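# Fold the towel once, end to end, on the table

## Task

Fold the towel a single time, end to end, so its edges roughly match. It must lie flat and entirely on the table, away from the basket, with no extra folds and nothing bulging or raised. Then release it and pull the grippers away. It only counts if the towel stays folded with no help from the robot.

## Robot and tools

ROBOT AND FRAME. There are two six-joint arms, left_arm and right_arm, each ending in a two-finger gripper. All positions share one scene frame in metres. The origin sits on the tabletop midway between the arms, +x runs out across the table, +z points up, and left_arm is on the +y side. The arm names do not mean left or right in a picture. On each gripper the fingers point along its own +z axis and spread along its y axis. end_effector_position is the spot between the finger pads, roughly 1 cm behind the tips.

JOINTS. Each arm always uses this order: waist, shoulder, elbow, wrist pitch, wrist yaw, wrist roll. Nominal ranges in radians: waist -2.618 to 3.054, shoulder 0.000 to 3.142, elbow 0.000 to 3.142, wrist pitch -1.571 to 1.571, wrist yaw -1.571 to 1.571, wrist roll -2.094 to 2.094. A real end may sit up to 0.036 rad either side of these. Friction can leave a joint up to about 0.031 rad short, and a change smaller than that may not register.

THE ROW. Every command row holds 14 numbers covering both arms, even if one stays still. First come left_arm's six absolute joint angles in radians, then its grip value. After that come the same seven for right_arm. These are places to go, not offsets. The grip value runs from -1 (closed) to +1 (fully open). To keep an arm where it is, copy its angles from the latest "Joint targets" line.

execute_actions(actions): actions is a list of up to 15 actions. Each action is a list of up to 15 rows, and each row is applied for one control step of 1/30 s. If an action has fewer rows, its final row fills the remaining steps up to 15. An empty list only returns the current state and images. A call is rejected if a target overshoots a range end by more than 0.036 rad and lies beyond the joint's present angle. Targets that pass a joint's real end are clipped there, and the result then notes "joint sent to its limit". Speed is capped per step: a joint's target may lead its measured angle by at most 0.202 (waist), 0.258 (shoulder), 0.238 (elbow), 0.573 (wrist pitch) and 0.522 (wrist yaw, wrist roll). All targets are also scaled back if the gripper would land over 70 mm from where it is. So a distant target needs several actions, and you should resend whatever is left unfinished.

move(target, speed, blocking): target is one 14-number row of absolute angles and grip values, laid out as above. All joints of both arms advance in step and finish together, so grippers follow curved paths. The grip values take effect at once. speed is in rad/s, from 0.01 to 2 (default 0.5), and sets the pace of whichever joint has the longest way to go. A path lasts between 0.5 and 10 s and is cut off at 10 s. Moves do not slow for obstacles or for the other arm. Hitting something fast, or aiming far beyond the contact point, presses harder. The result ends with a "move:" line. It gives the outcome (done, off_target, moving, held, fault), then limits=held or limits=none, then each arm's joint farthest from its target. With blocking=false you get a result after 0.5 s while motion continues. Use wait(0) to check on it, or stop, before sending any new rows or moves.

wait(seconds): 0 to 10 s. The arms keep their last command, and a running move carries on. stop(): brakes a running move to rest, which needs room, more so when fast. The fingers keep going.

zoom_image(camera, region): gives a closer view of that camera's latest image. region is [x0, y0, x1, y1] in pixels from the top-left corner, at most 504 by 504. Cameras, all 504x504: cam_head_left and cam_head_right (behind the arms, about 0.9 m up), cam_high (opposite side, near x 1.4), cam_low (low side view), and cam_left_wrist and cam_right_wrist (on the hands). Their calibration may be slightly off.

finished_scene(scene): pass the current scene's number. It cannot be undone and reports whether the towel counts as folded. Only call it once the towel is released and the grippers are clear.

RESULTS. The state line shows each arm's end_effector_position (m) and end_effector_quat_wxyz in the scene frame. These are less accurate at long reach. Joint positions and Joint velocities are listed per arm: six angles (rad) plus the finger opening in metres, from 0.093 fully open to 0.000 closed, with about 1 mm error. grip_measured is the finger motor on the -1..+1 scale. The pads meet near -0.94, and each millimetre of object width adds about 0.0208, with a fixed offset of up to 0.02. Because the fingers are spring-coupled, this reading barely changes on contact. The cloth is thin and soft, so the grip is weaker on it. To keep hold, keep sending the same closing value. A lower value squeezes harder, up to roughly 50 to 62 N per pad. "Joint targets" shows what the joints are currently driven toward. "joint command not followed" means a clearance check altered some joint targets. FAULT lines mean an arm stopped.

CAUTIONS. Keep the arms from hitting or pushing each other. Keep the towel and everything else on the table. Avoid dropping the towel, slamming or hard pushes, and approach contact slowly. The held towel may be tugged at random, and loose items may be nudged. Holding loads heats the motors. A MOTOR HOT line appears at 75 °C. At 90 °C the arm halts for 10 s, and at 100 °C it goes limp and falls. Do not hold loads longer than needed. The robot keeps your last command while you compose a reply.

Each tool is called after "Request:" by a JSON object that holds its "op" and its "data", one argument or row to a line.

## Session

Request:
{"op": "execute_actions", "data": {
  "actions": []
}}

Scene clock: 0.00 s.
left_arm: end_effector_position=(+0.1421, -0.2313, +0.0490) grip_measured=+1.000 end_effector_quat_wxyz=(+0.280, +0.392, +0.866, -0.135) | right_arm: end_effector_position=(+0.2806, -0.3825, +0.0463) grip_measured=+0.990 end_effector_quat_wxyz=(+0.232, +0.095, +0.967, -0.032)
Joint names: [waist, shoulder, elbow, wrist pitch, wrist yaw, wrist roll]
Joint positions: left_arm=[-1.321  2.125  1.522 -0.426 -0.343 -0.534  0.093] | right_arm=[-0.135  1.17   0.548 -0.488  0.117  0.193  0.093]
Joint velocities: left_arm=[ 0.017  0.002  0.007  0.007 -0.022  0.007  0.   ] | right_arm=[ 0.002 -0.012 -0.007 -0.037 -0.007  0.037 -0.   ]
Joint targets: left_arm=[-1.321 2.125 1.522 -0.426 -0.343 -0.534] | right_arm=[-0.135 1.170 0.548 -0.488 0.117 0.193]
camera_calibration (this result's frames):
cam_left_wrist: T_world_to_cam=[[-0.76819, -0.640088, 0.0131136, -0.0387273], [-0.628786, 0.750455, -0.203583, 0.310913], [0.12047, -0.164636, -0.97897, 0.0733404], [0, 0, 0, 1]] pos_world=[0.156912, -0.246041, 0.135602]
cam_right_wrist: T_world_to_cam=[[-0.208569, -0.977929, 0.0123811, -0.313442], [-0.977867, 0.208308, -0.01958, 0.392577], [0.0165687, -0.0161908, -0.999732, 0.11556], [0, 0, 0, 1]] pos_world=[0.316599, -0.386429, 0.127096]

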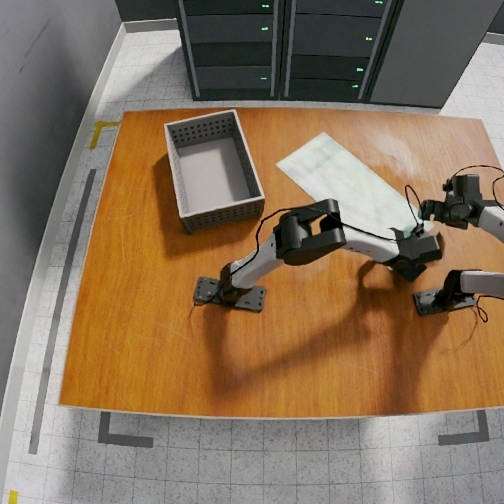

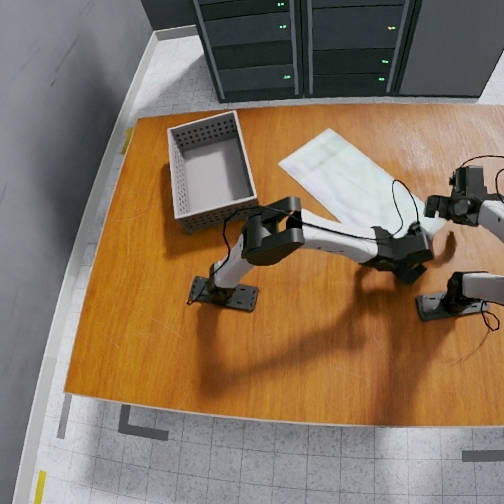

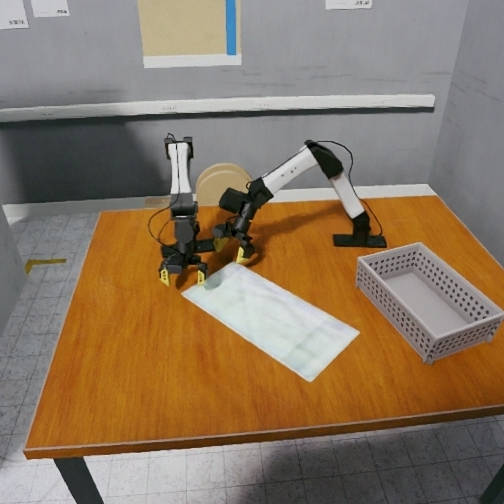

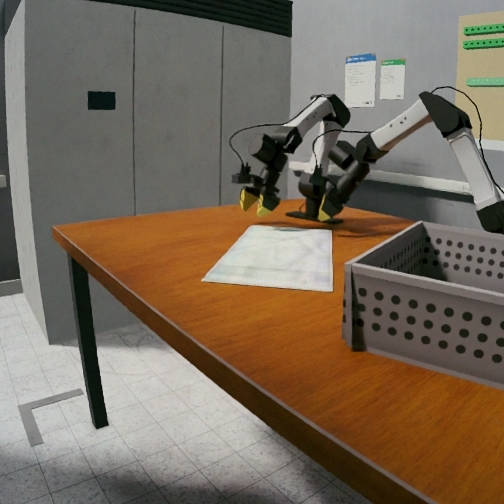

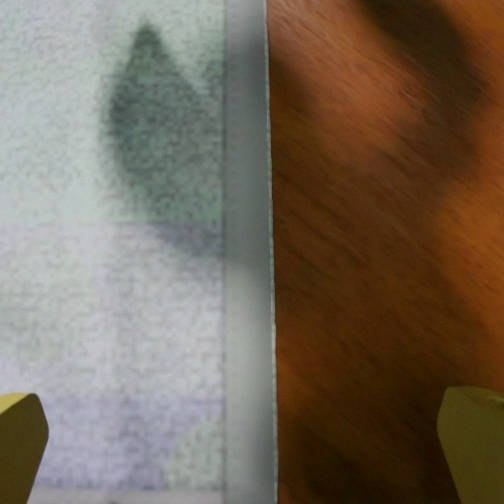

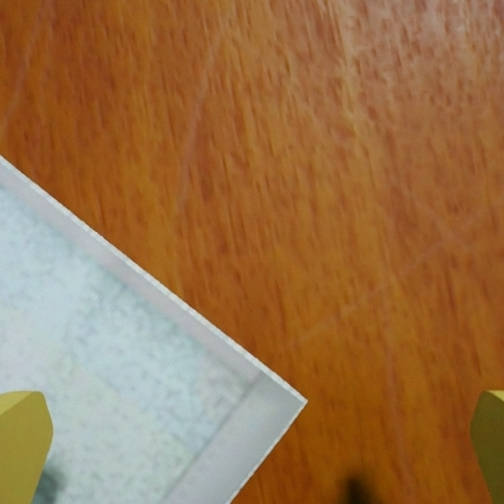

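Request:
{"op": "move", "data": {
  "target": [-1.228,2.435,2.222,-1.237,-0.06,-0.522,0.3,-0.192,1.53,0.958,-1.0,0,0.855,0.3],
  "speed": 0.7
}}

Scene clock: 10.30 s.
left_arm: end_effector_position=(+0.1395, -0.2138, +0.0492) grip_measured=+0.302 end_effector_quat_wxyz=(+0.062, +0.416, +0.907, -0.028) | right_arm: end_effector_position=(+0.2666, -0.3761, +0.0522) grip_measured=+0.302 end_effector_quat_wxyz=(+0.004, +0.422, +0.907, -0.001)
Joint names: [waist, shoulder, elbow, wrist pitch, wrist yaw, wrist roll]
Joint positions: left_arm=[-1.233  2.427  2.199 -1.226 -0.069 -0.53   0.06 ] | right_arm=[-0.183  1.513  0.939 -0.991  0.006  0.848  0.06 ]
Joint velocities: left_arm=[ 0.007 -0.002 -0.007 -0.051 -0.037  0.022  0.003] | right_arm=[-0.017  0.007 -0.012  0.007 -0.081 -0.007  0.001]
Joint targets: left_arm=[-1.228 2.435 2.222 -1.237 -0.060 -0.522] | right_arm=[-0.192 1.530 0.958 -1.000 -0.000 0.855]
move: off_target (left_arm); limits=none; left_arm: farthest joint: the elbow, 0.023 radians from its target (0.700 radians at the start); right_arm: farthest joint: the elbow, 0.019 radians from its target (0.410 radians at the start)
camera_calibration (this result's frames):
cam_left_wrist: T_world_to_cam=[[-0.769379, -0.638734, 0.00864959, -0.028883], [-0.610051, 0.738711, 0.286607, 0.266926], [-0.189455, 0.215233, -0.958009, 0.200202], [0, 0, 0, 1]] pos_world=[0.178546, -0.25872, 0.115542]
cam_right_wrist: T_world_to_cam=[[-0.772206, -0.635372, -0.00048595, -0.0303918], [-0.57359, 0.69679, 0.430671, 0.430035], [-0.273298, 0.332846, -0.902509, 0.325242], [0, 0, 0, 1]] pos_world=[0.312083, -0.427209, 0.108315]

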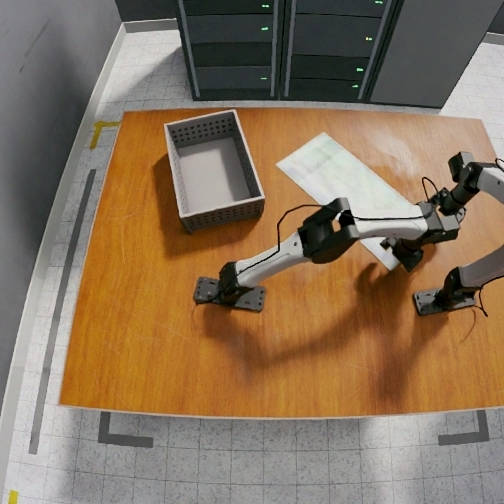

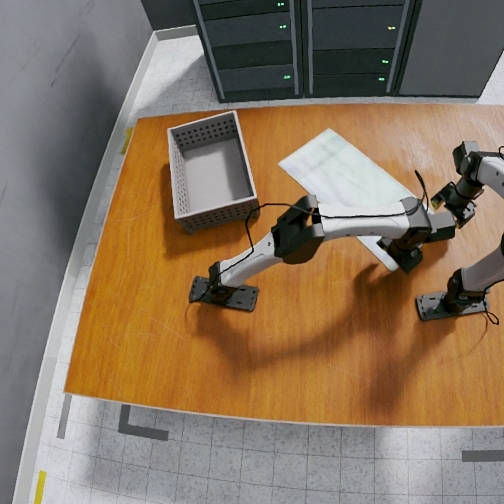

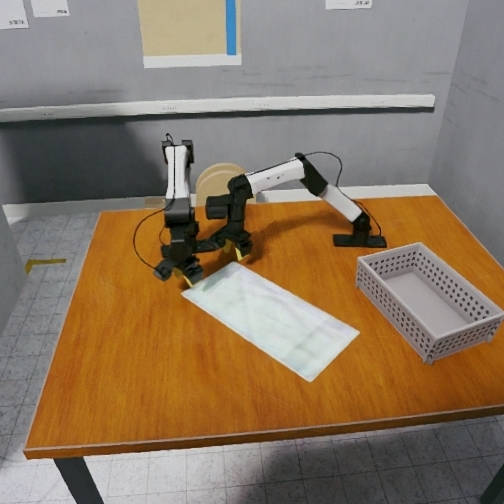

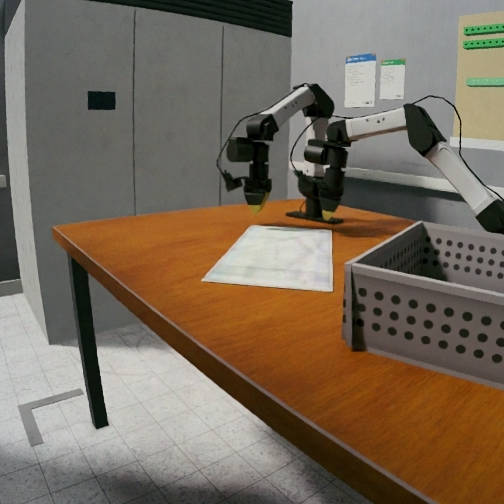

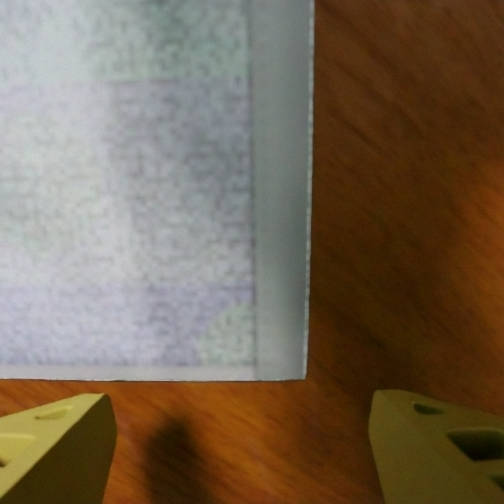

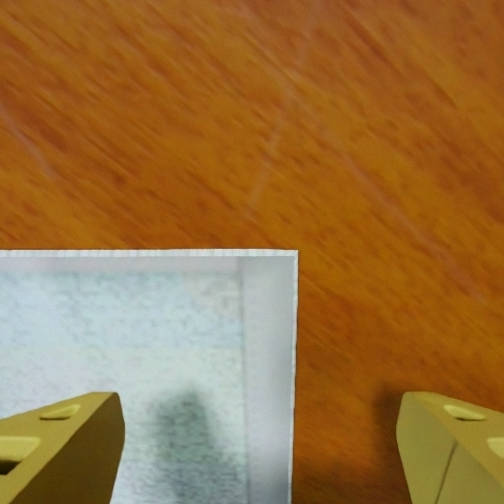

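Request:
{"op": "move", "data": {
  "target": [-1.255,2.455,2.05,-1.06,-0.069,-0.53,0.3,-0.175,1.612,0.815,-0.795,0,0.848,0.3],
  "speed": 0.3
}}

Scene clock: 13.93 s.
left_arm: end_effector_position=(+0.1329, -0.2150, +0.0089) grip_measured=+0.301 end_effector_quat_wxyz=(+0.061, +0.422, +0.904, -0.026) | right_arm: end_effector_position=(+0.2691, -0.3761, +0.0094) grip_measured=+0.302 end_effector_quat_wxyz=(+0.004, +0.422, +0.907, -0.001)
Joint names: [waist, shoulder, elbow, wrist pitch, wrist yaw, wrist roll]
Joint positions: left_arm=[-1.247  2.446  2.073 -1.086 -0.071 -0.53   0.06 ] | right_arm=[-0.183  1.596  0.835 -0.803  0.006  0.848  0.06 ]
Joint velocities: left_arm=[ 0.022 -0.002 -0.007  0.007 -0.007  0.037 -0.   ] | right_arm=[-0.012  0.007 -0.002 -0.051 -0.022 -0.007 -0.001]
Joint targets: left_arm=[-1.255 2.455 2.050 -1.060 -0.069 -0.530] | right_arm=[-0.175 1.612 0.815 -0.795 0.000 0.848]
move: off_target (left_arm); limits=none; left_arm: farthest joint: the wrist pitch, 0.026 radians from its target (0.166 radians at the start); right_arm: farthest joint: the elbow, 0.020 radians from its target (0.124 radians at the start)
camera_calibration (this result's frames):
cam_left_wrist: T_world_to_cam=[[-0.778188, -0.628015, 0.00455754, -0.0308807], [-0.600033, 0.745618, 0.289853, 0.27544], [-0.18543, 0.222826, -0.95706, 0.161664], [0, 0, 0, 1]] pos_world=[0.171219, -0.260789, 0.0750255]
cam_right_wrist: T_world_to_cam=[[-0.772691, -0.634783, -0.000492546, -0.0281473], [-0.573061, 0.697225, 0.430672, 0.449957], [-0.27304, 0.333059, -0.902508, 0.287378], [0, 0, 0, 1]] pos_world=[0.314569, -0.427302, 0.0655629]

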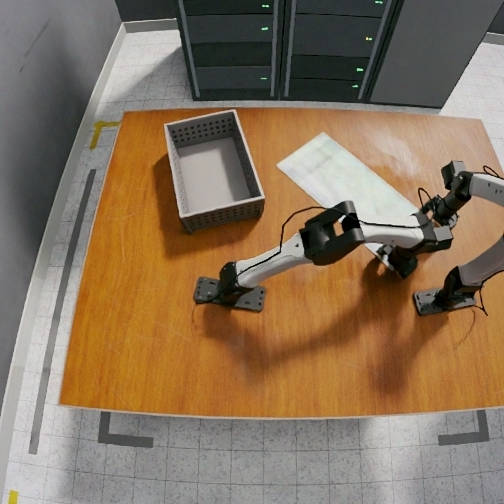

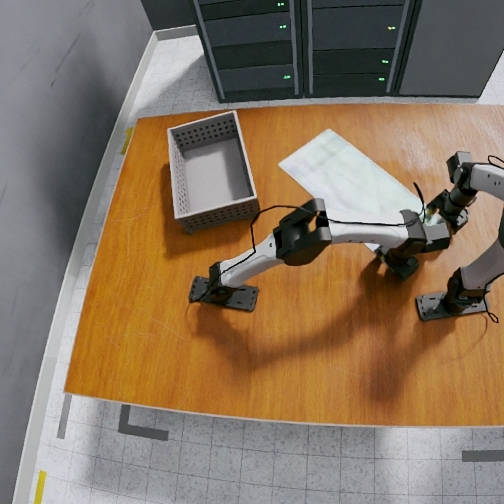

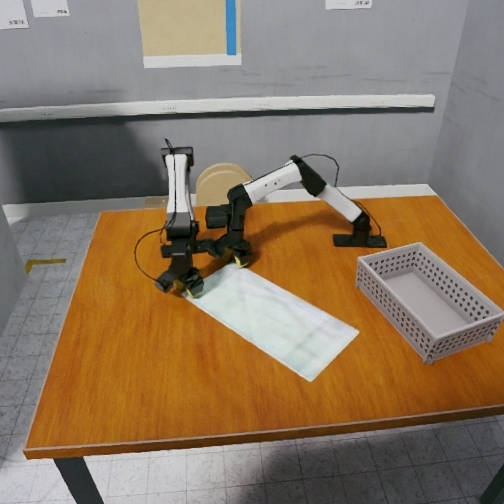

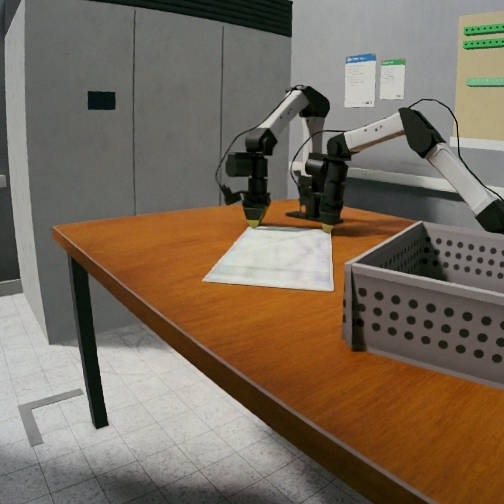

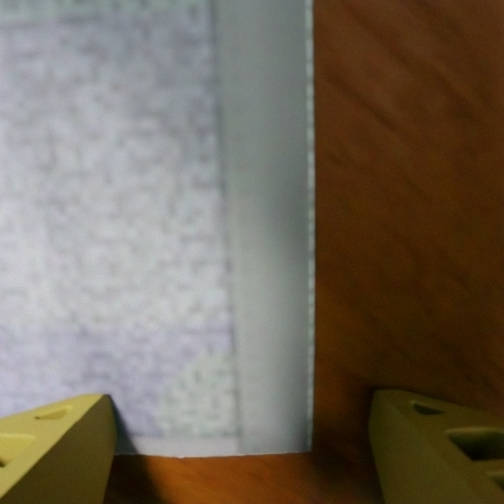

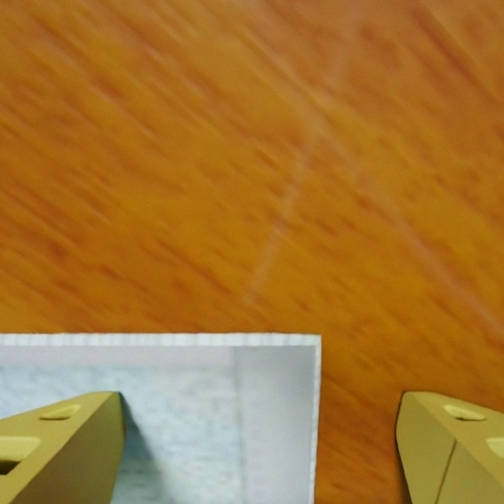

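Request:
{"op": "execute_actions", "data": {
  "actions": [
    [[-1.255,2.46,2.045,-1.06,-0.069,-0.53,0.1,-0.175,1.616,0.808,-0.795,0,0.848,0.1],[-1.255,2.46,2.045,-1.06,-0.069,-0.53,0,-0.175,1.616,0.808,-0.795,0,0.848,0],[-1.255,2.46,2.045,-1.06,-0.069,-0.53,-0.2,-0.175,1.616,0.808,-0.795,0,0.848,-0.2],[-1.255,2.46,2.045,-1.06,-0.069,-0.53,-0.4,-0.175,1.616,0.808,-0.795,0,0.848,-0.4]],
    [[-1.255,2.46,2.045,-1.06,-0.069,-0.53,-1,-0.175,1.616,0.808,-0.795,0,0.848,-1]],
    [[-1.255,2.46,2.045,-1.06,-0.069,-0.53,-1,-0.175,1.616,0.808,-0.795,0,0.848,-1]]
  ]
}}

Scene clock: 17.40 s.
left_arm: end_effector_position=(+0.1342, -0.2171, +0.0092) grip_measured=-0.983 end_effector_quat_wxyz=(+0.067, +0.422, +0.904, -0.028) | right_arm: end_effector_position=(+0.2700, -0.3753, +0.0094) grip_measured=-0.996 end_effector_quat_wxyz=(+0.005, +0.422, +0.907, +0.002)
Joint names: [waist, shoulder, elbow, wrist pitch, wrist yaw, wrist roll]
Joint positions: left_arm=[-1.248  2.446  2.073 -1.077 -0.079 -0.53   0.   ] | right_arm=[-0.183  1.596  0.835 -0.799  0.001  0.848  0.   ]
Joint velocities: left_arm=[-0.012 -0.022  0.002 -0.007 -0.022 -0.007  0.   ] | right_arm=[-0.012 -0.007 -0.017 -0.037 -0.081  0.022  0.   ]
Joint targets: left_arm=[-1.255 2.460 2.045 -1.060 -0.069 -0.530] | right_arm=[-0.175 1.616 0.808 -0.795 -0.000 0.848]
camera_calibration (this result's frames):
cam_left_wrist: T_world_to_cam=[[-0.778113, -0.62812, 0.00233889, -0.0311855], [-0.60283, 0.74782, 0.278138, 0.278656], [-0.176453, 0.215013, -0.960538, 0.159862], [0, 0, 0, 1]] pos_world=[0.171925, -0.262345, 0.076122]
cam_right_wrist: T_world_to_cam=[[-0.772648, -0.634798, -0.00686766, -0.0268168], [-0.57479, 0.694934, 0.432068, 0.449478], [-0.269503, 0.337784, -0.901815, 0.288159], [0, 0, 0, 1]] pos_world=[0.315295, -0.426717, 0.065477]

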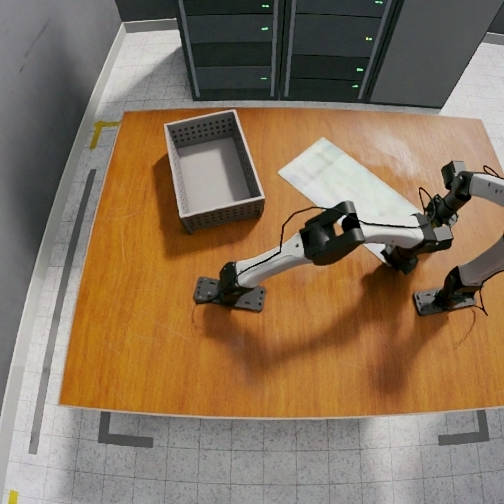

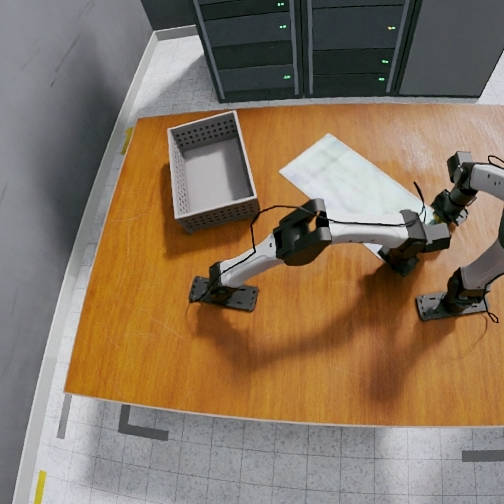

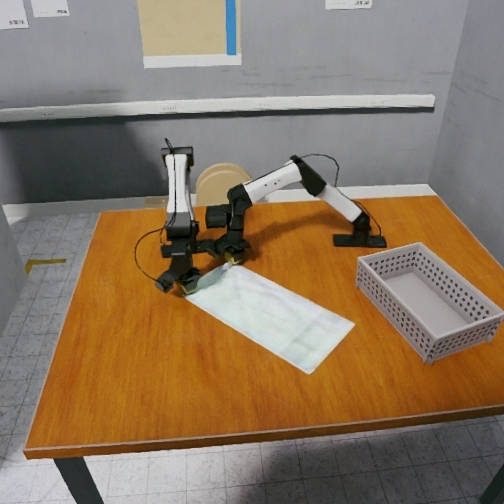

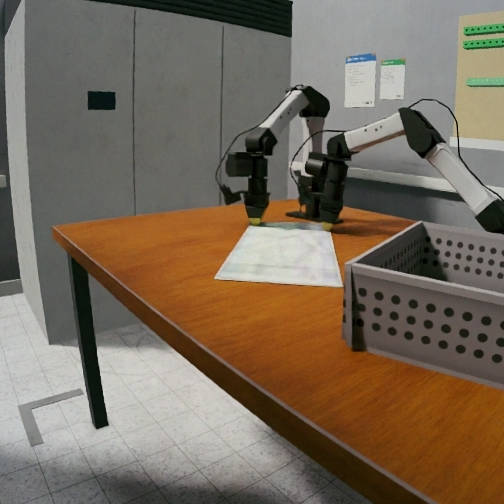

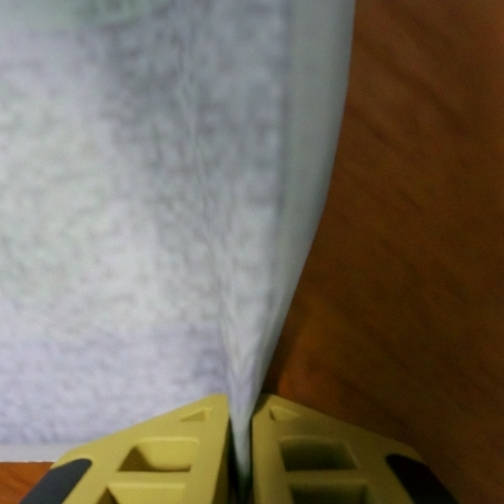

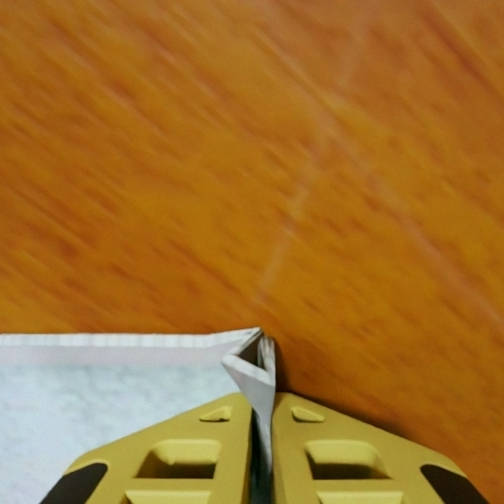

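Request:
{"op": "move", "data": {
  "target": [-1.333,2.07,2.235,-1.2,-0.343,-0.534,-1,-0.183,1.365,1.555,-1.535,0,0.848,-1],
  "speed": 0.4
}}

Scene clock: 26.13 s.
left_arm: end_effector_position=(+0.1381, -0.2165, +0.2313) grip_measured=-0.983 end_effector_quat_wxyz=(+0.270, +0.401, +0.867, -0.125) | right_arm: end_effector_position=(+0.2703, -0.3734, +0.2351) grip_measured=-0.996 end_effector_quat_wxyz=(+0.092, +0.419, +0.902, +0.046)
Joint names: [waist, shoulder, elbow, wrist pitch, wrist yaw, wrist roll]
Joint positions: left_arm=[-1.324  2.086  2.216 -1.189 -0.335 -0.53   0.   ] | right_arm=[-0.183  1.371  1.539 -1.534 -0.011  0.848  0.   ]
Joint velocities: left_arm=[-0.007 -0.017  0.022 -0.066 -0.037  0.022  0.   ] | right_arm=[ 0.002 -0.002 -0.017 -0.066 -0.007 -0.081  0.   ]
Joint targets: left_arm=[-1.333 2.070 2.235 -1.200 -0.343 -0.534] | right_arm=[-0.183 1.365 1.555 -1.535 -0.000 0.848]
move: done; limits=none; left_arm: farthest joint: the elbow, 0.019 radians from its target (0.162 radians at the start); right_arm: farthest joint: the elbow, 0.016 radians from its target (0.720 radians at the start)
camera_calibration (this result's frames):
cam_left_wrist: T_world_to_cam=[[-0.774895, -0.632089, -0.000378057, -0.0289117], [-0.622234, 0.762918, -0.175448, 0.329639], [0.111187, -0.135718, -0.984489, 0.26357], [0, 0, 0, 1]] pos_world=[0.153403, -0.233991, 0.317305]
cam_right_wrist: T_world_to_cam=[[-0.755558, -0.63516, -0.160321, 0.00747362], [-0.648799, 0.691745, 0.317095, 0.396714], [-0.0905048, 0.3436, -0.934745, 0.452643], [0, 0, 0, 1]] pos_world=[0.304001, -0.425205, 0.298508]

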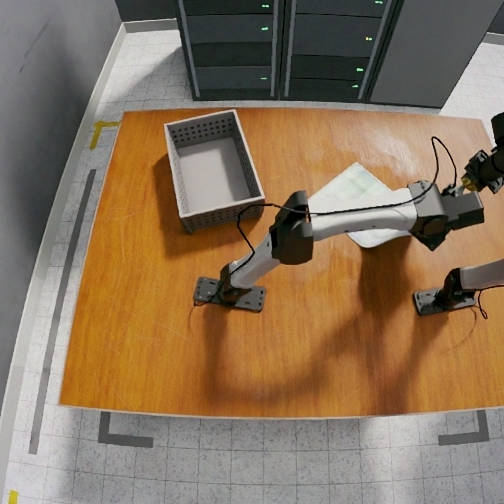

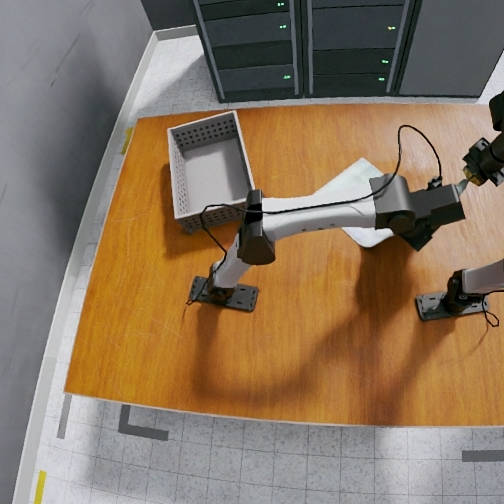

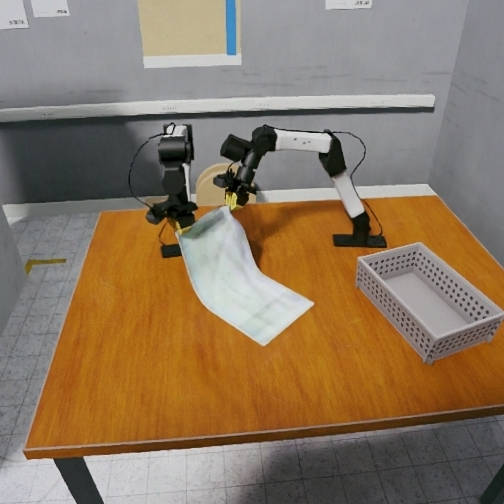

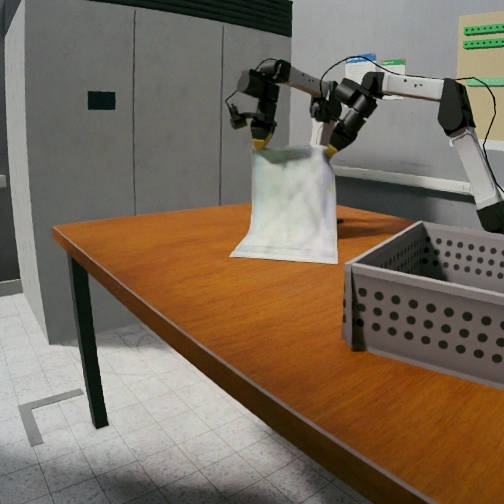

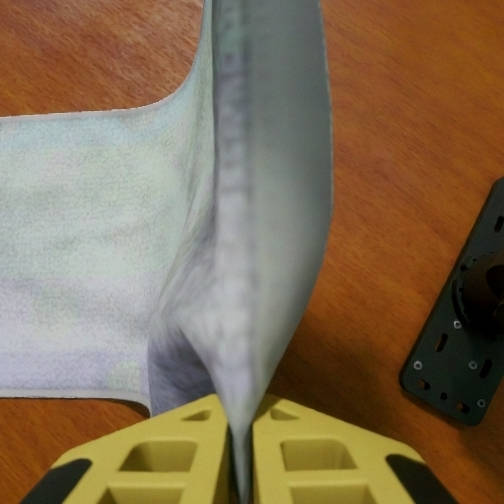

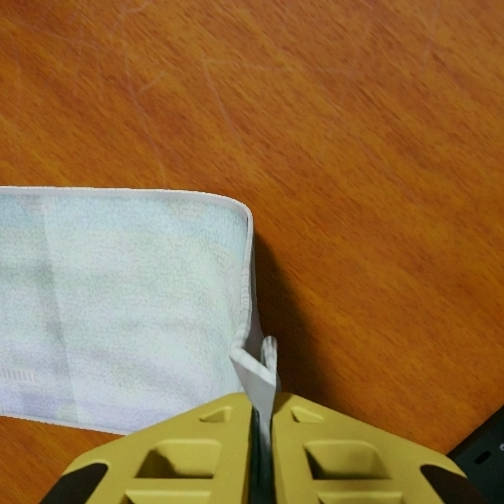

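Request:
{"op": "move", "data": {
  "target": [-1.17,2.086,2.29,-1.345,-0.205,-0.415,-1,-0.04,1.568,1.70,-1.53,0,0.99,-1],
  "speed": 0.3
}}

Scene clock: 32.47 s.
left_arm: end_effector_position=(+0.1869, -0.1778, +0.2276) grip_measured=-0.983 end_effector_quat_wxyz=(+0.210, +0.408, +0.884, -0.090) | right_arm: end_effector_position=(+0.3112, -0.3355, +0.2284) grip_measured=-0.996 end_effector_quat_wxyz=(+0.068, +0.420, +0.904, +0.046)
Joint names: [waist, shoulder, elbow, wrist pitch, wrist yaw, wrist roll]
Joint positions: left_arm=[-1.171  2.086  2.266 -1.339 -0.212 -0.423  0.   ] | right_arm=[-0.048  1.555  1.68  -1.531 -0.008  0.983  0.   ]
Joint velocities: left_arm=[-0.002  0.012  0.012  0.007  0.007  0.022  0.   ] | right_arm=[-0.002  0.017  0.002 -0.051 -0.022 -0.037  0.   ]
Joint targets: left_arm=[-1.170 2.086 2.290 -1.345 -0.205 -0.415] | right_arm=[-0.040 1.568 1.700 -1.530 -0.000 0.990]
move: off_target (left_arm); limits=none; left_arm: farthest joint: the elbow, 0.024 radians from its target (0.074 radians at the start); right_arm: farthest joint: the elbow, 0.020 radians from its target (0.161 radians at the start)
camera_calibration (this result's frames):
cam_left_wrist: T_world_to_cam=[[-0.771837, -0.635758, -0.00894976, 0.0341311], [-0.635197, 0.771627, -0.033407, 0.301467], [0.0281446, -0.0200999, -0.999402, 0.299197], [0, 0, 0, 1]] pos_world=[0.209414, -0.204907, 0.309395]
cam_right_wrist: T_world_to_cam=[[-0.760358, -0.634038, -0.140898, 0.0587592], [-0.636175, 0.683295, 0.358314, 0.382936], [-0.130909, 0.362083, -0.922908, 0.453099], [0, 0, 0, 1]] pos_world=[0.347608, -0.388463, 0.289237]

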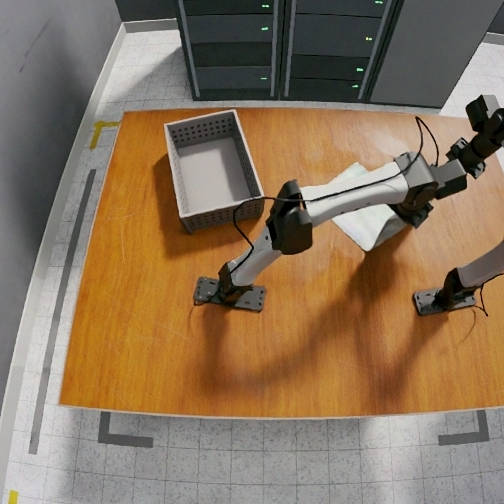

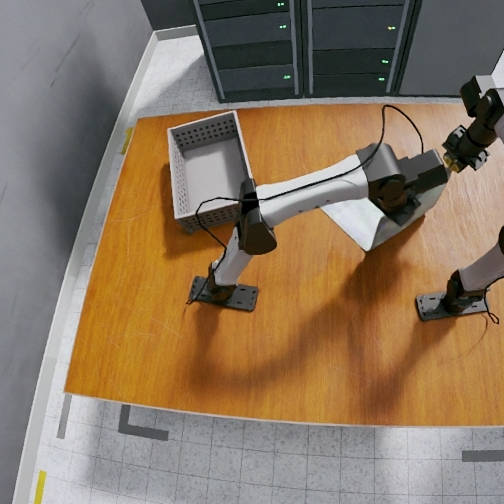

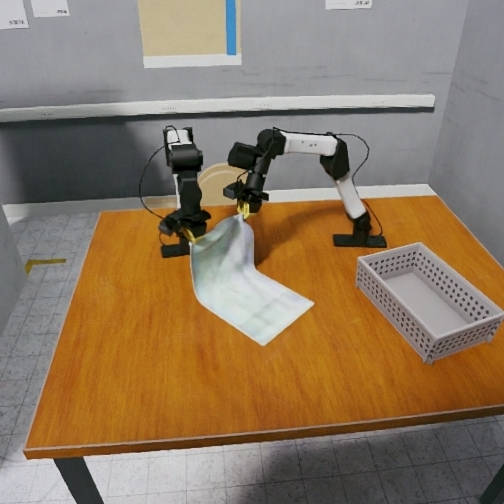

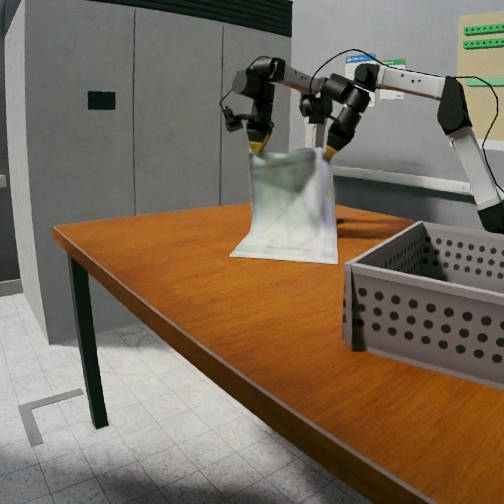

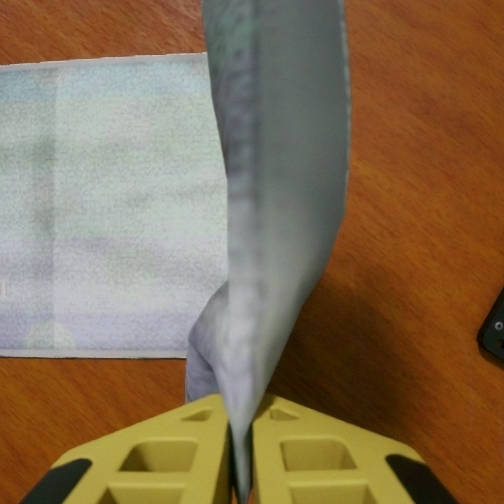

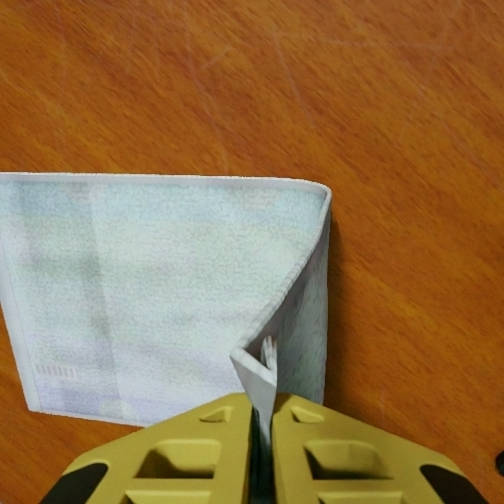

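Request:
{"op": "move", "data": {
  "target": [-0.868,2.095,1.98,-1.295,0.006,-0.155,-1,0.128,1.92,1.755,-1.275,0,1.157,-1],
  "speed": 0.35
}}

Scene clock: 37.83 s.
left_arm: end_effector_position=(+0.2670, -0.1004, +0.1389) grip_measured=-0.983 end_effector_quat_wxyz=(+0.067, +0.418, +0.905, -0.044) | right_arm: end_effector_position=(+0.3935, -0.2608, +0.1375) grip_measured=-0.996 end_effector_quat_wxyz=(+0.040, +0.420, +0.906, +0.039)
Joint names: [waist, shoulder, elbow, wrist pitch, wrist yaw, wrist roll]
Joint positions: left_arm=[-0.869  2.091  1.992 -1.311 -0.003 -0.163  0.   ] | right_arm=[ 0.122  1.911  1.734 -1.281 -0.006  1.15   0.   ]
Joint velocities: left_arm=[-0.017 -0.012  0.007  0.007 -0.007  0.066  0.   ] | right_arm=[ 0.017  0.007  0.017 -0.066 -0.051 -0.007  0.   ]
Joint targets: left_arm=[-0.868 2.095 1.980 -1.295 0.006 -0.155] | right_arm=[0.128 1.920 1.755 -1.275 0.000 1.157]
move: off_target (right_arm); limits=none; left_arm: farthest joint: the wrist pitch, 0.016 radians from its target (0.045 radians at the start); right_arm: farthest joint: the elbow, 0.021 radians from its target (0.075 radians at the start)
camera_calibration (this result's frames):
cam_left_wrist: T_world_to_cam=[[-0.774023, -0.63234, 0.0321647, 0.139569], [-0.603754, 0.752427, 0.263315, 0.238138], [-0.190706, 0.184392, -0.964174, 0.283942], [0, 0, 0, 1]] pos_world=[0.305955, -0.143283, 0.206575]
cam_right_wrist: T_world_to_cam=[[-0.764731, -0.635771, -0.104792, 0.15223], [-0.617616, 0.676884, 0.400473, 0.402022], [-0.183677, 0.370976, -0.910296, 0.374258], [0, 0, 0, 1]] pos_world=[0.433453, -0.314179, 0.195639]

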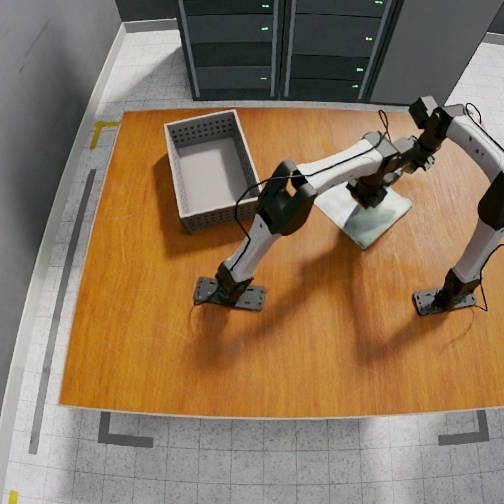

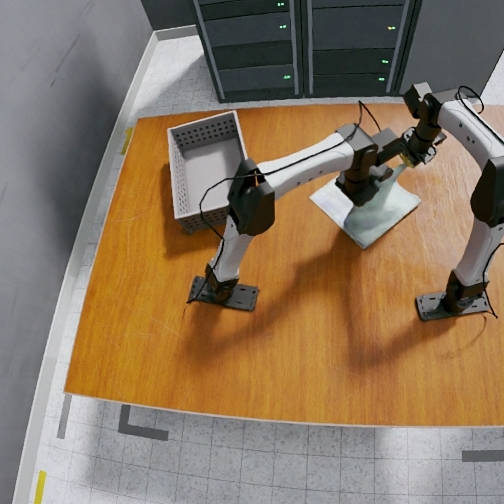

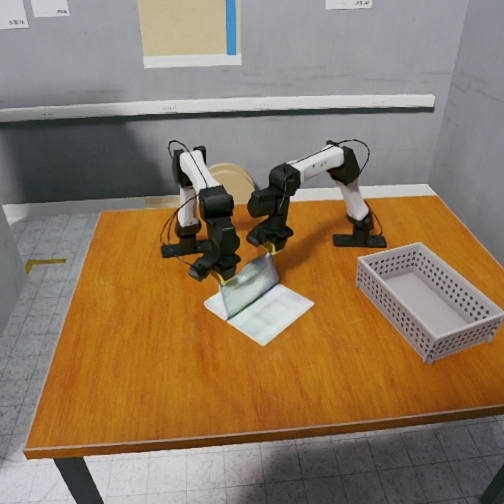

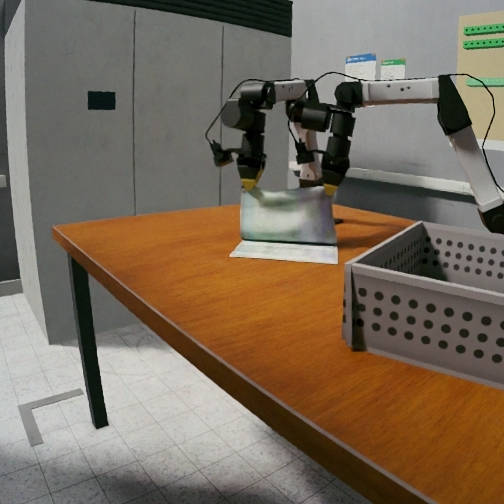

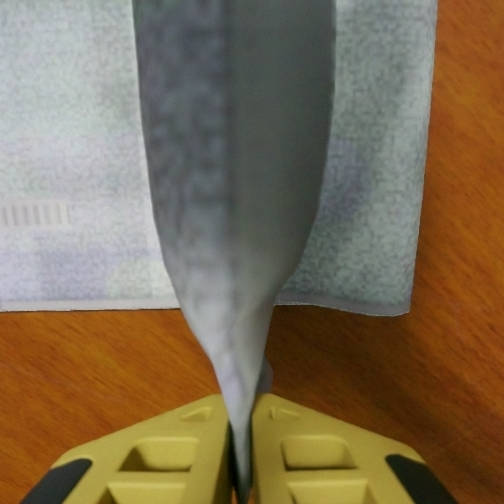

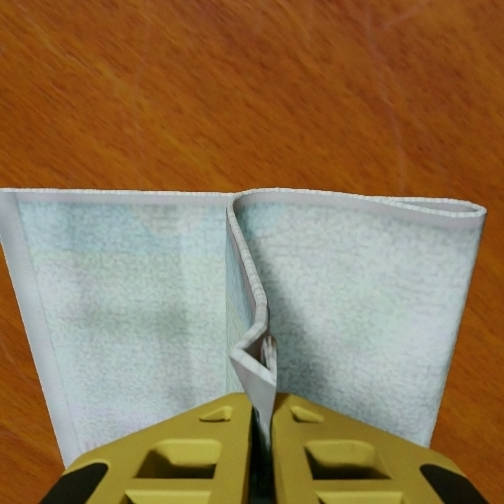

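Request:
{"op": "move", "data": {
  "target": [-1.25,2.08,2.225,-1.265,-0.226,-0.485,-1,-0.116,1.437,1.508,-1.48,0,0.916,-1],
  "speed": 0.4
}}

Scene clock: 44.17 s.
left_arm: end_effector_position=(+0.1541, -0.1956, +0.2118) grip_measured=-0.983 end_effector_quat_wxyz=(+0.207, +0.416, +0.879, -0.103) | right_arm: end_effector_position=(+0.2901, -0.3536, +0.2188) grip_measured=-0.996 end_effector_quat_wxyz=(+0.078, +0.419, +0.903, +0.046)
Joint names: [waist, shoulder, elbow, wrist pitch, wrist yaw, wrist roll]
Joint positions: left_arm=[-1.249  2.091  2.204 -1.269 -0.219 -0.477  0.   ] | right_arm=[-0.106  1.442  1.533 -1.48  -0.008  0.924  0.   ]
Joint velocities: left_arm=[ 0.007 -0.002  0.012  0.037 -0.051  0.037  0.   ] | right_arm=[-0.017  0.002  0.002 -0.051 -0.022 -0.007  0.   ]
Joint targets: left_arm=[-1.250 2.080 2.225 -1.265 -0.226 -0.485] | right_arm=[-0.116 1.437 1.508 -1.480 -0.000 0.916]
move: off_target (left_arm, right_arm); limits=none; left_arm: farthest joint: the elbow, 0.021 radians from its target (0.233 radians at the start); right_arm: farthest joint: the elbow, 0.025 radians from its target (0.226 radians at the start)
camera_calibration (this result's frames):
cam_left_wrist: T_world_to_cam=[[-0.78769, -0.615972, 0.0111001, -0.000678612], [-0.615865, 0.786832, -0.0400672, 0.295255], [0.0159464, -0.0383967, -0.999135, 0.282257], [0, 0, 0, 1]] pos_world=[0.176802, -0.221896, 0.293851]
cam_right_wrist: T_world_to_cam=[[-0.757522, -0.635501, -0.14933, 0.030414], [-0.642787, 0.686184, 0.340552, 0.392201], [-0.113953, 0.353963, -0.928291, 0.441471], [0, 0, 0, 1]] pos_world=[0.325448, -0.406058, 0.280791]

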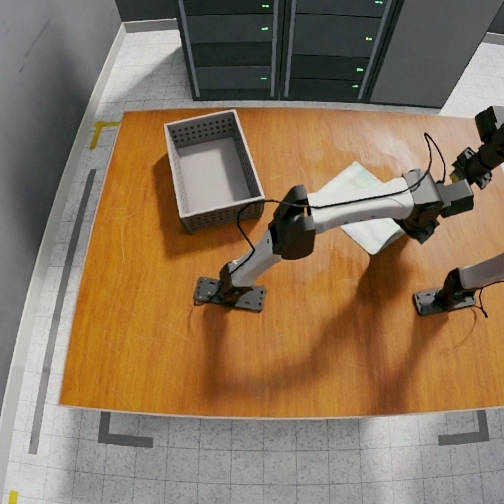

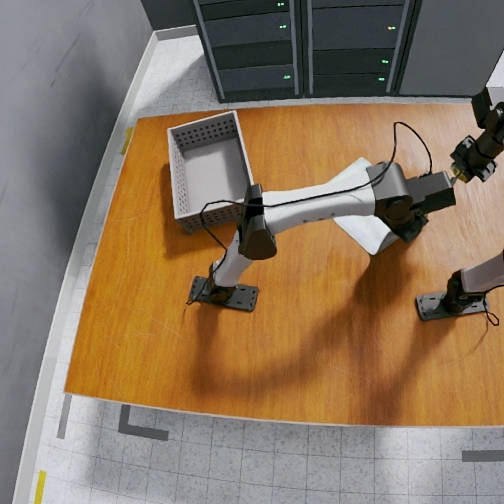

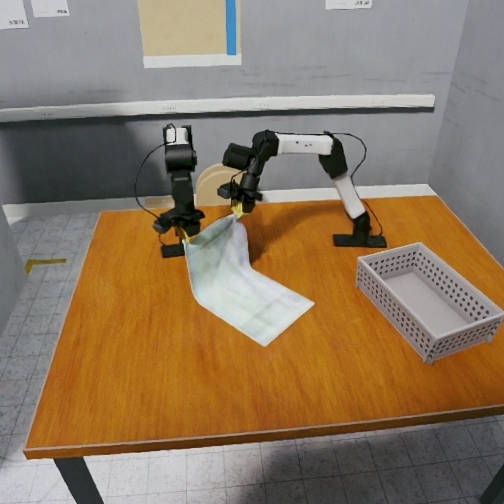

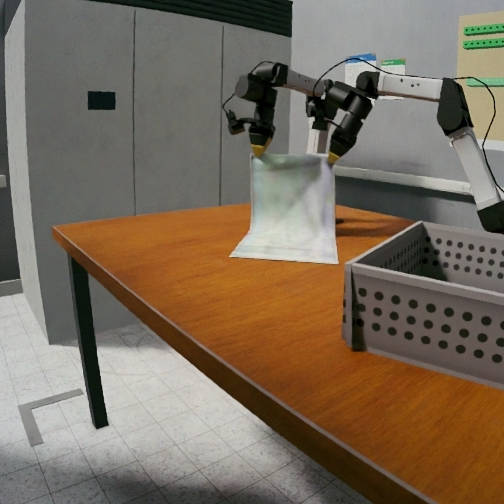

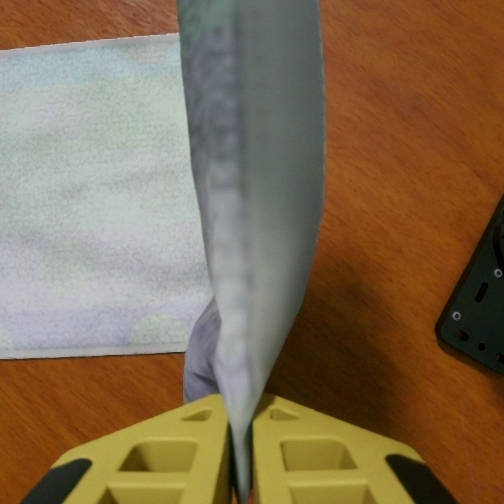

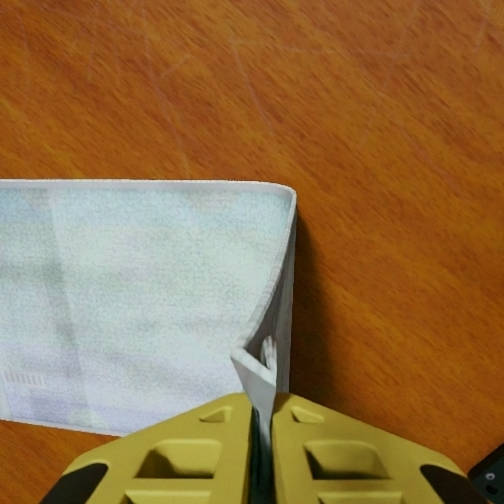

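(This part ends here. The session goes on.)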